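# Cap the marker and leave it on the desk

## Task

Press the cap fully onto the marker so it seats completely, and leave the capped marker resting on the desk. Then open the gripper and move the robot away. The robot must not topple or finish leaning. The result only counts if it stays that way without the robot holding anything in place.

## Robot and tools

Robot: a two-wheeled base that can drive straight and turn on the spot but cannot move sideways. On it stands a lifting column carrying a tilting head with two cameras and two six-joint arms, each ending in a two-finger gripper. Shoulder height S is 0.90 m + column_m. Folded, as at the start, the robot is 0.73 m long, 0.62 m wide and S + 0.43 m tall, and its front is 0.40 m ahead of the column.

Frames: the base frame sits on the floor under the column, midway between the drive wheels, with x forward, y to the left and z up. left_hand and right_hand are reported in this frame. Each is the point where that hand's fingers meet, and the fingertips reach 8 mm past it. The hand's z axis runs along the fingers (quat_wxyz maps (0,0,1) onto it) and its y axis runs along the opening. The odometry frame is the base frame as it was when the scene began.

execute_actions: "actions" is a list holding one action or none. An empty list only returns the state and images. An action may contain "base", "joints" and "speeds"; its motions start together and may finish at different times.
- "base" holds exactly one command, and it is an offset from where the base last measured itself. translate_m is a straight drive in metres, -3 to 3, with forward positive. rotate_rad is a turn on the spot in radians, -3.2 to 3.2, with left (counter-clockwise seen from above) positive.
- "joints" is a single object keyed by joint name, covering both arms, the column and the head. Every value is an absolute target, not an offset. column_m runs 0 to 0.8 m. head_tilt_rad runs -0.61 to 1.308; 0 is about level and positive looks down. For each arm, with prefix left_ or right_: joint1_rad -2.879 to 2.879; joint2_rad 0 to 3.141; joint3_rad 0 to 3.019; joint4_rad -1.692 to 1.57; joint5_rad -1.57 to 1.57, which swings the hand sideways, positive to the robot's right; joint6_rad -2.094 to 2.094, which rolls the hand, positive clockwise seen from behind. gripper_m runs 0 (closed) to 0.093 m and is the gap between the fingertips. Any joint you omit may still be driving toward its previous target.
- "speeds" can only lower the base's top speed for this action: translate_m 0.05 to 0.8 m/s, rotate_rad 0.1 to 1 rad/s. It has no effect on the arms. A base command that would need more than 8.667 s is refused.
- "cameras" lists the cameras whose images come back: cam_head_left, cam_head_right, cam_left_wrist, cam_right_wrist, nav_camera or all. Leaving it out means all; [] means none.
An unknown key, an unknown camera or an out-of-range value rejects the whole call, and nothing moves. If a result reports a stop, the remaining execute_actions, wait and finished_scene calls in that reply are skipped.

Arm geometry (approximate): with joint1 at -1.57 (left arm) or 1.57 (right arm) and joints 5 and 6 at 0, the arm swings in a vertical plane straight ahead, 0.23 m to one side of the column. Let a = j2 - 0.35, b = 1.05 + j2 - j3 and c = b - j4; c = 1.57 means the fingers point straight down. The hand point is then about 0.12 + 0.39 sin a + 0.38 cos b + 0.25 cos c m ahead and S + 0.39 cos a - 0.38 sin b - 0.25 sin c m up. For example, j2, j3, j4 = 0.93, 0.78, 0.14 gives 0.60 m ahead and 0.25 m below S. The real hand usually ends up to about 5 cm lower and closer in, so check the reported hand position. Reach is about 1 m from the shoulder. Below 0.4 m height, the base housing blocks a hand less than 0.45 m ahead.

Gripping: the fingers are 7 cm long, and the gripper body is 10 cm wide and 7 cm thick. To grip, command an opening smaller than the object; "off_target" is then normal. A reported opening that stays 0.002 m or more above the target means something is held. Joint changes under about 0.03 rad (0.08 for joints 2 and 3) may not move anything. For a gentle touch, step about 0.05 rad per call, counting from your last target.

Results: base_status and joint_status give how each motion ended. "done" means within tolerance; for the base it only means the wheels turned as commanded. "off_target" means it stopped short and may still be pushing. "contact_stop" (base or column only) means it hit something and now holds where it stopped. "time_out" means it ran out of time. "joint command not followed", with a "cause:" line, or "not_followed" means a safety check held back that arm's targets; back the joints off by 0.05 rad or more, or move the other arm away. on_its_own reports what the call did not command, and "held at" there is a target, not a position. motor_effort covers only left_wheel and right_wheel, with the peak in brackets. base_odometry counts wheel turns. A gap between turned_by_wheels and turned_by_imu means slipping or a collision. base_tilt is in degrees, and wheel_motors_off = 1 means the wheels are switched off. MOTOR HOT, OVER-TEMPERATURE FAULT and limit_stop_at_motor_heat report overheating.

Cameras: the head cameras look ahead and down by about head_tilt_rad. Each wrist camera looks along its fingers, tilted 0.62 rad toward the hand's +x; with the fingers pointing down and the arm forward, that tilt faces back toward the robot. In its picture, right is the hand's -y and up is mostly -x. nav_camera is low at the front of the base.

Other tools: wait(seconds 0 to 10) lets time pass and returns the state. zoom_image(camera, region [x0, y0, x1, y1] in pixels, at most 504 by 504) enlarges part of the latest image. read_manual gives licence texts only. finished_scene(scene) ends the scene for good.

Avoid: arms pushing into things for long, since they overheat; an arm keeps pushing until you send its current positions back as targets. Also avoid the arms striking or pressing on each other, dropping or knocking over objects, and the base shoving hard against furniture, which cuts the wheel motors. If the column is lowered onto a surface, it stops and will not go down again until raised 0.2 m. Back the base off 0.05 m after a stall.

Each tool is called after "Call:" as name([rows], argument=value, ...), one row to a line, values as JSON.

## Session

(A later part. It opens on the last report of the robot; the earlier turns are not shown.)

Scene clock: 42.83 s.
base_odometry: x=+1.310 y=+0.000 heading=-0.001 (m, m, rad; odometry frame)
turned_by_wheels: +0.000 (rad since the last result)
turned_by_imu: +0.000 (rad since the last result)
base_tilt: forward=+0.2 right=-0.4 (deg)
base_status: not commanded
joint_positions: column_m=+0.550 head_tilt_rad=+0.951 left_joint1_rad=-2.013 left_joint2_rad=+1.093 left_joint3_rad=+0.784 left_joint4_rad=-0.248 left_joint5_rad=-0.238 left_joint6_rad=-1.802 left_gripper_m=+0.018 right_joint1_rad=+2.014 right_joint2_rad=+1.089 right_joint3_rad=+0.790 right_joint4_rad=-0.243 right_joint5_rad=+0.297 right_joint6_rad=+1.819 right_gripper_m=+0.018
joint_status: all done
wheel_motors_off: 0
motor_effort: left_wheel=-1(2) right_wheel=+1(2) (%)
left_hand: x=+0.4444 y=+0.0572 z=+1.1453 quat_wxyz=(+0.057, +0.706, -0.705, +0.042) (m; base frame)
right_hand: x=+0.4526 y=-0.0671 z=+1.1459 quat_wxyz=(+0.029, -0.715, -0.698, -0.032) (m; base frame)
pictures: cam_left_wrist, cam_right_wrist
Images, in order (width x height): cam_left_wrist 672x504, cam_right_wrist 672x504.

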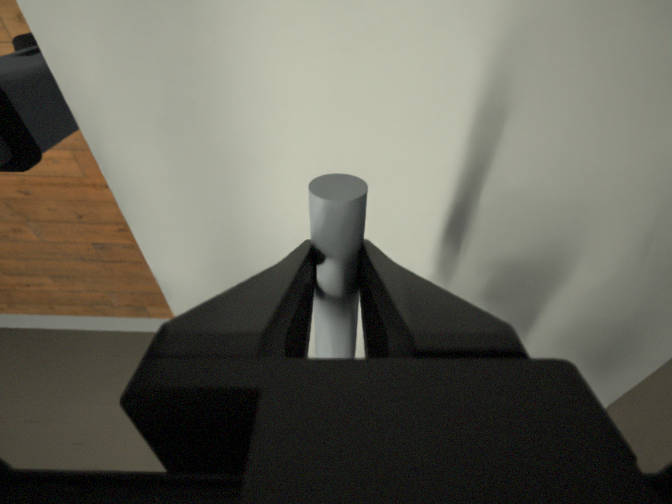

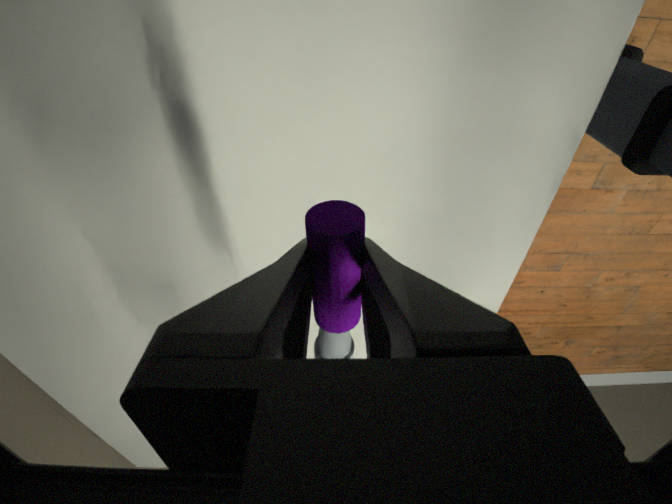

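Call:
execute_actions([
  {"joints":{"column_m":0.375,"left_joint1_rad":-2.05,"right_joint1_rad":2.05,"left_joint5_rad":-0.24,"right_joint5_rad":0.30}},
], cameras=[])

Call:
execute_actions([
  {"joints":{"left_gripper_m":0.05}},
], cameras=[])

Call:
execute_actions([
  {"joints":{"column_m":0.41,"left_joint1_rad":-1.95}},
], cameras=["cam_head_left","cam_left_wrist"])

Scene clock: 45.77 s.
base_odometry: x=+1.310 y=+0.000 heading=-0.001 (m, m, rad; odometry frame)
turned_by_wheels: +0.000 (rad since the last result)
turned_by_imu: +0.000 (rad since the last result)
base_tilt: forward=+0.0 right=-0.5 (deg)
base_status: not commanded
joint_positions: column_m=+0.375 head_tilt_rad=+0.951 left_joint1_rad=-2.035 left_joint2_rad=+1.094 left_joint3_rad=+0.785 left_joint4_rad=-0.248 left_joint5_rad=-0.240 left_joint6_rad=-1.802 left_gripper_m=+0.018 right_joint1_rad=+2.038 right_joint2_rad=+1.089 right_joint3_rad=+0.790 right_joint4_rad=-0.241 right_joint5_rad=+0.299 right_joint6_rad=+1.819 right_gripper_m=+0.018
joint_status: all done
wheel_motors_off: 0
motor_effort: left_wheel=-1(1) right_wheel=+2(2) (%)
left_hand: x=+0.4424 y=+0.0477 z=+0.9733 quat_wxyz=(+0.064, +0.702, -0.708, +0.048) (m; base frame)
right_hand: x=+0.4512 y=-0.0561 z=+0.9745 quat_wxyz=(+0.036, -0.710, -0.702, -0.040) (m; base frame)
pictures: none
No camera images: the call's "cameras" was empty. Leave "cameras" out to get every camera's image.

Scene clock: 46.37 s.
base_odometry: x=+1.310 y=+0.000 heading=-0.001 (m, m, rad; odometry frame)
turned_by_wheels: +0.000 (rad since the last result)
turned_by_imu: +0.000 (rad since the last result)
base_tilt: forward=-0.1 right=-0.5 (deg)
base_status: not commanded
joint_positions: column_m=+0.375 head_tilt_rad=+0.951 left_joint1_rad=-2.035 left_joint2_rad=+1.094 left_joint3_rad=+0.785 left_joint4_rad=-0.248 left_joint5_rad=-0.240 left_joint6_rad=-1.802 left_gripper_m=+0.050 right_joint1_rad=+2.038 right_joint2_rad=+1.089 right_joint3_rad=+0.790 right_joint4_rad=-0.241 right_joint5_rad=+0.299 right_joint6_rad=+1.819 right_gripper_m=+0.018
joint_status: all done
wheel_motors_off: 0
motor_effort: left_wheel=+0(0) right_wheel=+2(2) (%)
left_hand: x=+0.4426 y=+0.0477 z=+0.9733 quat_wxyz=(+0.063, +0.702, -0.708, +0.048) (m; base frame)
right_hand: x=+0.4512 y=-0.0561 z=+0.9745 quat_wxyz=(+0.036, -0.710, -0.702, -0.040) (m; base frame)
pictures: none
No camera images: the call's "cameras" was empty. Leave "cameras" out to get every camera's image.

Scene clock: 47.40 s.
base_odometry: x=+1.310 y=+0.000 heading=-0.001 (m, m, rad; odometry frame)
turned_by_wheels: +0.000 (rad since the last result)
turned_by_imu: +0.000 (rad since the last result)
base_tilt: forward=-0.1 right=-0.4 (deg)
base_status: not commanded
joint_positions: column_m=+0.410 head_tilt_rad=+0.951 left_joint1_rad=-1.952 left_joint2_rad=+1.094 left_joint3_rad=+0.785 left_joint4_rad=-0.248 left_joint5_rad=-0.240 left_joint6_rad=-1.802 left_gripper_m=+0.050 right_joint1_rad=+2.038 right_joint2_rad=+1.089 right_joint3_rad=+0.790 right_joint4_rad=-0.241 right_joint5_rad=+0.299 right_joint6_rad=+1.819 right_gripper_m=+0.018
joint_status: all done
wheel_motors_off: 0
motor_effort: left_wheel=-1(1) right_wheel=+1(2) (%)
left_hand: x=+0.4494 y=+0.0850 z=+0.9969 quat_wxyz=(+0.037, +0.718, -0.695, +0.024) (m; base frame)
right_hand: x=+0.4512 y=-0.0561 z=+1.0094 quat_wxyz=(+0.036, -0.710, -0.702, -0.040) (m; base frame)
pictures: cam_head_left, cam_left_wrist
Images, in order (width x height): cam_head_left 672x504, cam_left_wrist 672x504.

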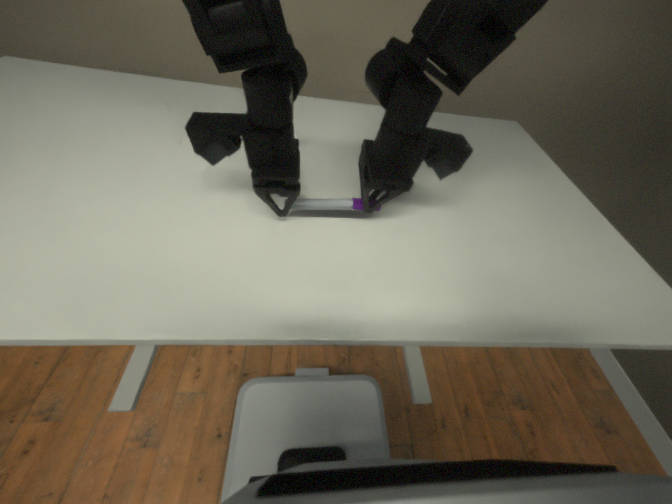

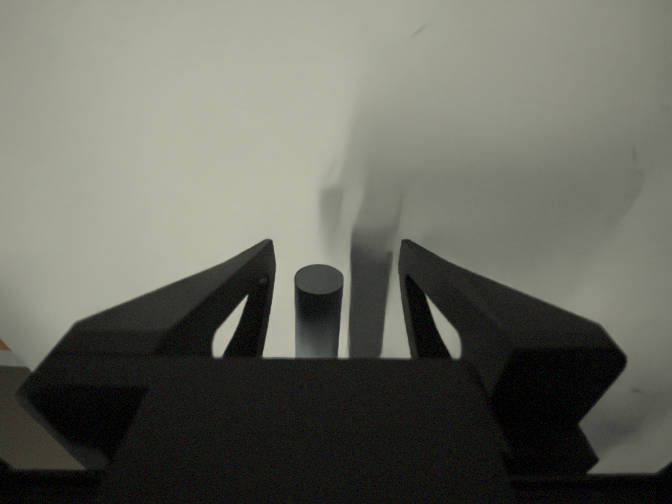

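Call:
execute_actions([
  {"joints":{"left_joint1_rad":-1.90}},
], cameras=[])

Call:
execute_actions([
  {"joints":{"left_gripper_m":0.0}},
], cameras=["cam_head_left","cam_left_wrist"])

Scene clock: 48.13 s.
base_odometry: x=+1.310 y=+0.000 heading=-0.001 (m, m, rad; odometry frame)
turned_by_wheels: +0.000 (rad since the last result)
turned_by_imu: +0.000 (rad since the last result)
base_tilt: forward=+0.1 right=-0.4 (deg)
base_status: not commanded
joint_positions: column_m=+0.410 head_tilt_rad=+0.951 left_joint1_rad=-1.908 left_joint2_rad=+1.094 left_joint3_rad=+0.785 left_joint4_rad=-0.248 left_joint5_rad=-0.240 left_joint6_rad=-1.802 left_gripper_m=+0.050 right_joint1_rad=+2.038 right_joint2_rad=+1.089 right_joint3_rad=+0.790 right_joint4_rad=-0.241 right_joint5_rad=+0.299 right_joint6_rad=+1.819 right_gripper_m=+0.018
joint_status: all done
wheel_motors_off: 0
motor_effort: left_wheel=-1(1) right_wheel=+2(2) (%)
left_hand: x=+0.4523 y=+0.1052 z=+0.9919 quat_wxyz=(+0.023, +0.726, -0.687, +0.011) (m; base frame)
right_hand: x=+0.4512 y=-0.0561 z=+1.0094 quat_wxyz=(+0.036, -0.710, -0.702, -0.040) (m; base frame)
pictures: none
No camera images: the call's "cameras" was empty. Leave "cameras" out to get every camera's image.

Scene clock: 48.73 s.
base_odometry: x=+1.310 y=+0.000 heading=-0.001 (m, m, rad; odometry frame)
turned_by_wheels: +0.000 (rad since the last result)
turned_by_imu: +0.000 (rad since the last result)
base_tilt: forward=+0.1 right=-0.5 (deg)
base_status: not commanded
joint_positions: column_m=+0.410 head_tilt_rad=+0.951 left_joint1_rad=-1.908 left_joint2_rad=+1.094 left_joint3_rad=+0.785 left_joint4_rad=-0.248 left_joint5_rad=-0.240 left_joint6_rad=-1.802 left_gripper_m=+0.001 right_joint1_rad=+2.038 right_joint2_rad=+1.089 right_joint3_rad=+0.790 right_joint4_rad=-0.241 right_joint5_rad=+0.299 right_joint6_rad=+1.819 right_gripper_m=+0.018
joint_status: all done
wheel_motors_off: 0
motor_effort: left_wheel=-1(1) right_wheel=+2(2) (%)
left_hand: x=+0.4523 y=+0.1052 z=+0.9919 quat_wxyz=(+0.023, +0.726, -0.687, +0.011) (m; base frame)
right_hand: x=+0.4512 y=-0.0561 z=+1.0094 quat_wxyz=(+0.036, -0.710, -0.702, -0.040) (m; base frame)
pictures: cam_head_left, cam_left_wrist
Images, in order (width x height): cam_head_left 672x504, cam_left_wrist 672x504.

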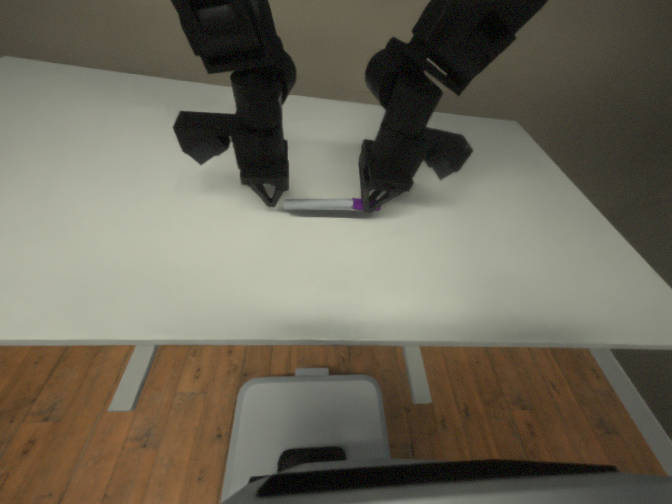

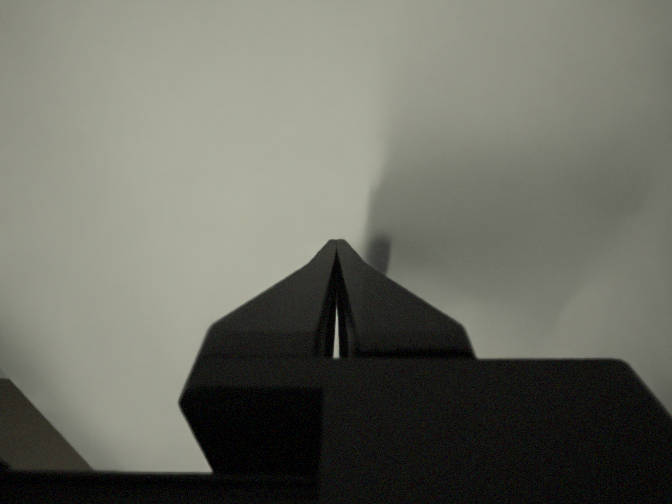

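Call:
execute_actions([
  {"joints":{"left_joint1_rad":-1.96,"left_joint4_rad":-0.265}},
], cameras=["cam_left_wrist"])

Call:
execute_actions([
  {"joints":{"left_joint1_rad":-2.10,"right_joint1_rad":2.10,"left_joint5_rad":-0.16,"right_joint5_rad":0.22}},
], cameras=["cam_head_left","cam_right_wrist"])

Call:
zoom_image(camera="cam_right_wrist", region=[260,250,420,370])

Scene clock: 49.53 s.
base_odometry: x=+1.310 y=+0.000 heading=-0.001 (m, m, rad; odometry frame)
turned_by_wheels: +0.000 (rad since the last result)
turned_by_imu: +0.000 (rad since the last result)
base_tilt: forward=+0.1 right=-0.4 (deg)
base_status: not commanded
joint_positions: column_m=+0.410 head_tilt_rad=+0.951 left_joint1_rad=-1.944 left_joint2_rad=+1.094 left_joint3_rad=+0.786 left_joint4_rad=-0.254 left_joint5_rad=-0.245 left_joint6_rad=-1.802 left_gripper_m=+0.001 right_joint1_rad=+2.038 right_joint2_rad=+1.089 right_joint3_rad=+0.790 right_joint4_rad=-0.241 right_joint5_rad=+0.307 right_joint6_rad=+1.819 right_gripper_m=+0.018
joint_status: all done
wheel_motors_off: 0
motor_effort: left_wheel=-2(1) right_wheel=+1(2) (%)
left_hand: x=+0.4489 y=+0.0898 z=+0.9959 quat_wxyz=(+0.034, +0.719, -0.694, +0.018) (m; base frame)
right_hand: x=+0.4515 y=-0.0575 z=+1.0092 quat_wxyz=(+0.032, -0.711, -0.702, -0.038) (m; base frame)
pictures: cam_left_wrist
Images, in order (width x height): cam_left_wrist 672x504.

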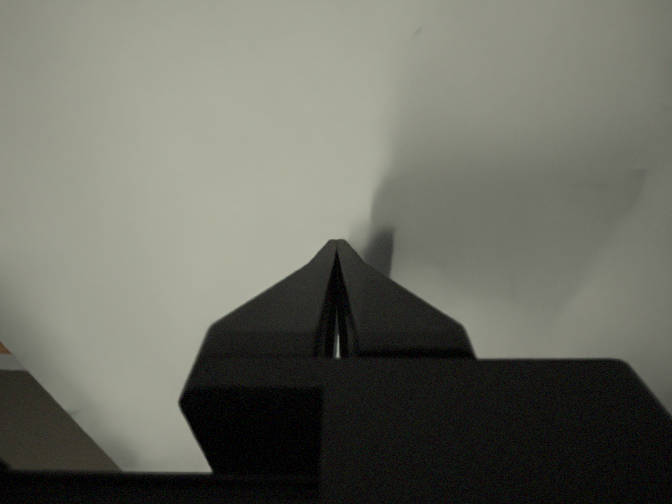

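Scene clock: 51.47 s.
base_odometry: x=+1.310 y=+0.000 heading=-0.001 (m, m, rad; odometry frame)
turned_by_wheels: +0.000 (rad since the last result)
turned_by_imu: +0.000 (rad since the last result)
base_tilt: forward=+0.0 right=-0.4 (deg)
base_status: not commanded
joint_positions: column_m=+0.410 head_tilt_rad=+0.951 left_joint1_rad=-1.974 left_joint2_rad=+1.094 left_joint3_rad=+0.786 left_joint4_rad=-0.266 left_joint5_rad=-0.236 left_joint6_rad=-1.802 left_gripper_m=+0.001 right_joint1_rad=+2.022 right_joint2_rad=+1.089 right_joint3_rad=+0.782 right_joint4_rad=-0.250 right_joint5_rad=+0.298 right_joint6_rad=+1.820 right_gripper_m=+0.018
joint_status: left_joint1_rad time_out (moved -0.030 of -0.156); left_joint5_rad time_out (moved +0.009 of +0.085); right_joint1_rad time_out (moved -0.017 of +0.062); right_joint5_rad time_out (moved -0.009 of -0.087)
wheel_motors_off: 0
on_its_own: left_joint1_rad reads -1.974 and still pushes toward -2.100 since a time_out; left_joint5_rad reads -0.236 and still pushes toward -0.161 since a time_out; right_joint1_rad reads +2.022 and still pushes toward +2.100 since a time_out; right_joint5_rad reads +0.298 and still pushes toward +0.223 since a time_out
motor_effort: left_wheel=-2(2) right_wheel=+2(1) (%)
left_hand: x=+0.4437 y=+0.0754 z=+0.9997 quat_wxyz=(+0.050, +0.712, -0.700, +0.024) (m; base frame)
right_hand: x=+0.4460 y=-0.0647 z=+1.0063 quat_wxyz=(+0.035, -0.712, -0.701, -0.029) (m; base frame)
pictures: cam_head_left, cam_right_wrist
Images, in order (width x height): cam_head_left 672x504, cam_right_wrist 672x504.

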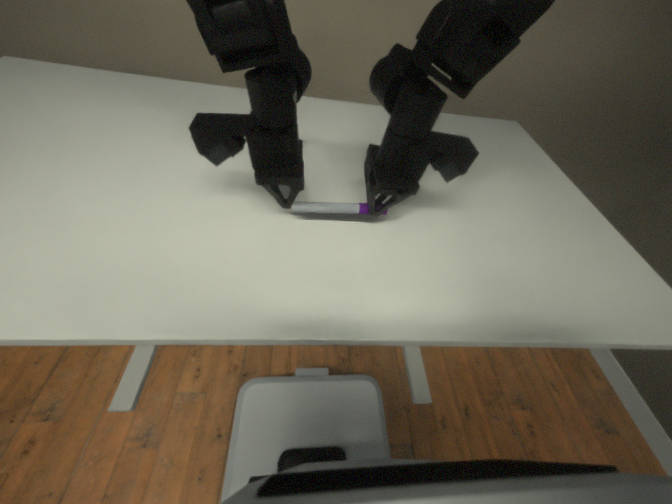

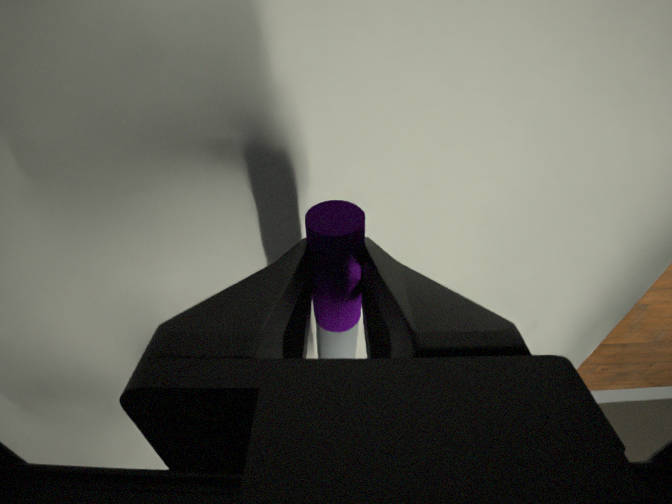

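Region (260, 250, 420, 370) of cam_right_wrist's 672x504 image, scaled by 3.150, with more detail than that image has; it fills the top 378 rows of this view, and the rest is white.

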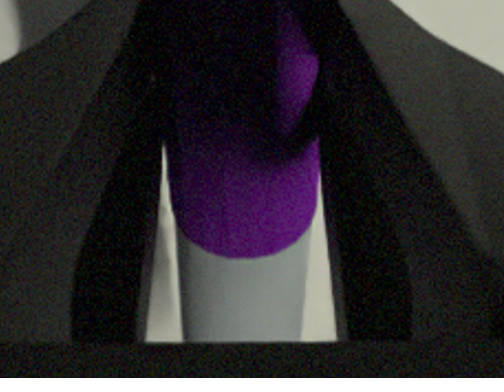

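Call:
execute_actions([
  {"joints":{"left_joint1_rad":-1.90,"right_joint1_rad":2.03,"left_joint5_rad":-0.24,"right_joint5_rad":0.30}},
], cameras=["cam_head_left","cam_right_wrist"])

Call:
zoom_image(camera="cam_right_wrist", region=[260,250,420,370])

Scene clock: 52.43 s.
base_odometry: x=+1.310 y=+0.000 heading=-0.001 (m, m, rad; odometry frame)
turned_by_wheels: +0.000 (rad since the last result)
turned_by_imu: +0.000 (rad since the last result)
base_tilt: forward=+0.2 right=-0.4 (deg)
base_status: not commanded
joint_positions: column_m=+0.410 head_tilt_rad=+0.951 left_joint1_rad=-1.905 left_joint2_rad=+1.094 left_joint3_rad=+0.786 left_joint4_rad=-0.266 left_joint5_rad=-0.242 left_joint6_rad=-1.802 left_gripper_m=+0.001 right_joint1_rad=+2.016 right_joint2_rad=+1.089 right_joint3_rad=+0.782 right_joint4_rad=-0.245 right_joint5_rad=+0.303 right_joint6_rad=+1.820 right_gripper_m=+0.018
joint_status: all done
wheel_motors_off: 0
motor_effort: left_wheel=-1(1) right_wheel=+2(2) (%)
left_hand: x=+0.4484 y=+0.1078 z=+0.9917 quat_wxyz=(+0.026, +0.725, -0.688, +0.002) (m; base frame)
right_hand: x=+0.4479 y=-0.0678 z=+1.0055 quat_wxyz=(+0.029, -0.714, -0.699, -0.028) (m; base frame)
pictures: cam_head_left, cam_right_wrist
Images, in order (width x height): cam_head_left 672x504, cam_right_wrist 672x504.

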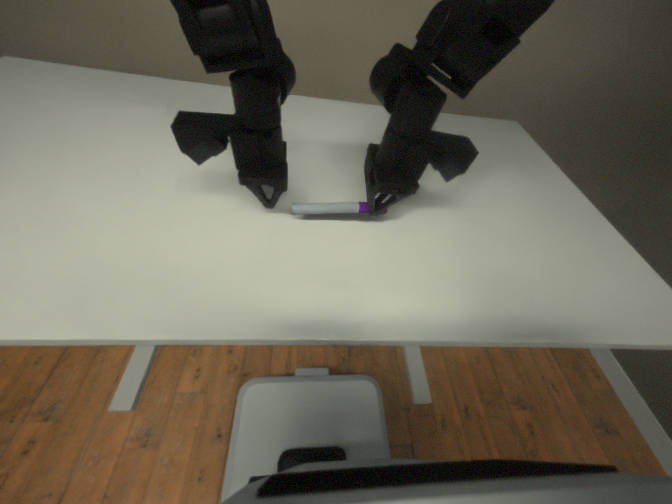

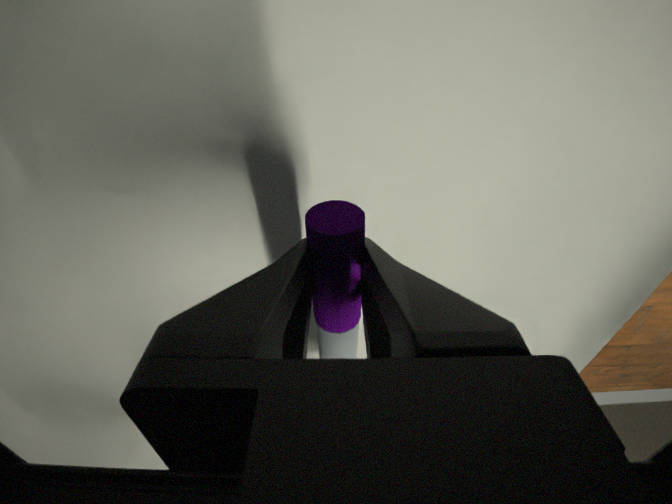

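Region (260, 250, 420, 370) of cam_right_wrist's 672x504 image, scaled by 3.150, with more detail than that image has; it fills the top 378 rows of this view, and the rest is white.

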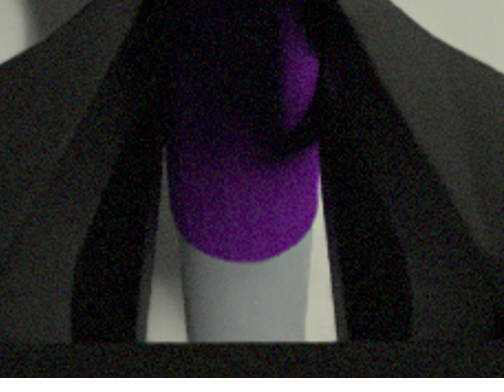

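Call:
execute_actions([
  {"joints":{"column_m":0.372,"left_joint1_rad":-1.75,"right_joint1_rad":2.02}},
], cameras=[])

Call:
execute_actions([
  {"joints":{"right_gripper_m":0.07}},
], cameras=[])

Call:
execute_actions([
  {"joints":{"column_m":0.46}},
], cameras=["cam_head_left","cam_right_wrist"])

Call:
zoom_image(camera="cam_head_left", region=[260,170,420,260])

Scene clock: 62.13 s.
base_odometry: x=+1.310 y=+0.000 heading=-0.001 (m, m, rad; odometry frame)
turned_by_wheels: +0.000 (rad since the last result)
turned_by_imu: -0.001 (rad since the last result)
base_tilt: forward=+0.0 right=-0.4 (deg)
base_status: not commanded
joint_positions: column_m=+0.372 head_tilt_rad=+0.951 left_joint1_rad=-1.753 left_joint2_rad=+1.039 left_joint3_rad=+0.786 left_joint4_rad=-0.274 left_joint5_rad=-0.238 left_joint6_rad=-1.802 left_gripper_m=+0.001 right_joint1_rad=+2.016 right_joint2_rad=+1.089 right_joint3_rad=+0.782 right_joint4_rad=-0.245 right_joint5_rad=+0.303 right_joint6_rad=+1.820 right_gripper_m=+0.018
joint_status: all done
wheel_motors_off: 0
motor_effort: left_wheel=+1(1) right_wheel=+3(3) (%)
left_hand: x=+0.4704 y=+0.1801 z=+0.9615 quat_wxyz=(-0.034, +0.754, -0.655, -0.022) (m; base frame)
right_hand: x=+0.4480 y=-0.0678 z=+0.9675 quat_wxyz=(+0.029, -0.714, -0.699, -0.028) (m; base frame)
pictures: none
No camera images: the call's "cameras" was empty. Leave "cameras" out to get every camera's image.

Scene clock: 62.80 s.
base_odometry: x=+1.310 y=+0.000 heading=-0.001 (m, m, rad; odometry frame)
turned_by_wheels: +0.000 (rad since the last result)
turned_by_imu: +0.000 (rad since the last result)
base_tilt: forward=+0.0 right=-0.4 (deg)
base_status: not commanded
joint_positions: column_m=+0.372 head_tilt_rad=+0.951 left_joint1_rad=-1.753 left_joint2_rad=+1.039 left_joint3_rad=+0.786 left_joint4_rad=-0.274 left_joint5_rad=-0.238 left_joint6_rad=-1.802 left_gripper_m=+0.001 right_joint1_rad=+2.016 right_joint2_rad=+1.089 right_joint3_rad=+0.782 right_joint4_rad=-0.245 right_joint5_rad=+0.303 right_joint6_rad=+1.820 right_gripper_m=+0.070
joint_status: all done
wheel_motors_off: 0
motor_effort: left_wheel=+1(1) right_wheel=+3(3) (%)
left_hand: x=+0.4704 y=+0.1801 z=+0.9615 quat_wxyz=(-0.034, +0.754, -0.655, -0.022) (m; base frame)
right_hand: x=+0.4480 y=-0.0677 z=+0.9675 quat_wxyz=(+0.029, -0.714, -0.699, -0.028) (m; base frame)
pictures: none
No camera images: the call's "cameras" was empty. Leave "cameras" out to get every camera's image.

Scene clock: 64.53 s.
base_odometry: x=+1.310 y=+0.000 heading=-0.001 (m, m, rad; odometry frame)
turned_by_wheels: +0.000 (rad since the last result)
turned_by_imu: +0.000 (rad since the last result)
base_tilt: forward=+0.1 right=-0.5 (deg)
base_status: not commanded
joint_positions: column_m=+0.460 head_tilt_rad=+0.951 left_joint1_rad=-1.753 left_joint2_rad=+1.094 left_joint3_rad=+0.797 left_joint4_rad=-0.274 left_joint5_rad=-0.240 left_joint6_rad=-1.802 left_gripper_m=+0.001 right_joint1_rad=+2.016 right_joint2_rad=+1.089 right_joint3_rad=+0.782 right_joint4_rad=-0.244 right_joint5_rad=+0.303 right_joint6_rad=+1.820 right_gripper_m=+0.070
joint_status: all done
wheel_motors_off: 0
motor_effort: left_wheel=-1(2) right_wheel=+2(3) (%)
left_hand: x=+0.4593 y=+0.1786 z=+1.0317 quat_wxyz=(-0.022, +0.751, -0.659, -0.041) (m; base frame)
right_hand: x=+0.4481 y=-0.0677 z=+1.0554 quat_wxyz=(+0.029, -0.714, -0.699, -0.028) (m; base frame)
pictures: cam_head_left, cam_right_wrist
Images, in order (width x height): cam_head_left 672x504, cam_right_wrist 672x504.

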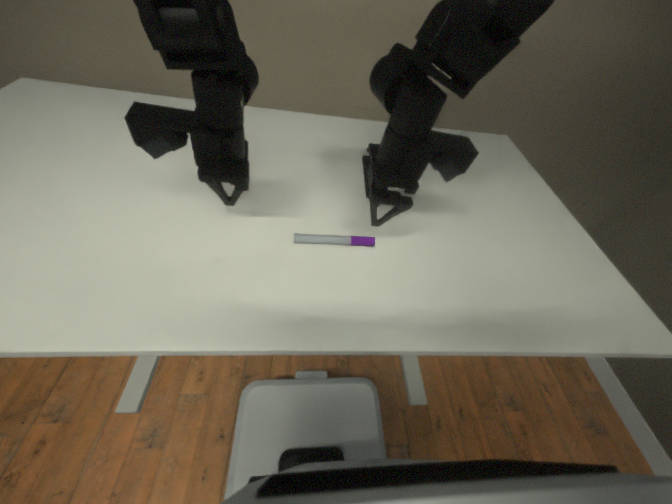

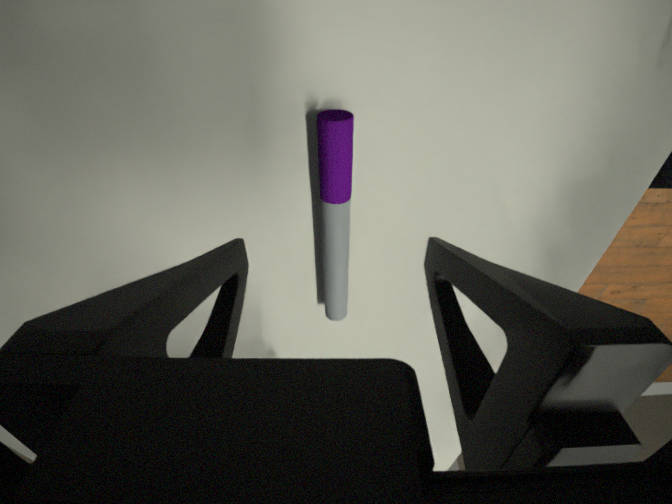

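Region (260, 170, 420, 260) of cam_head_left's 672x504 image, scaled by 3.150, with more detail than that image has; it fills the top 284 rows of this view, and the rest is white.

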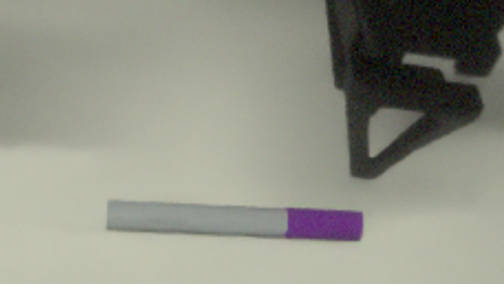

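Call:
finished_scene(scene=2)

The scene is finished: the task was done.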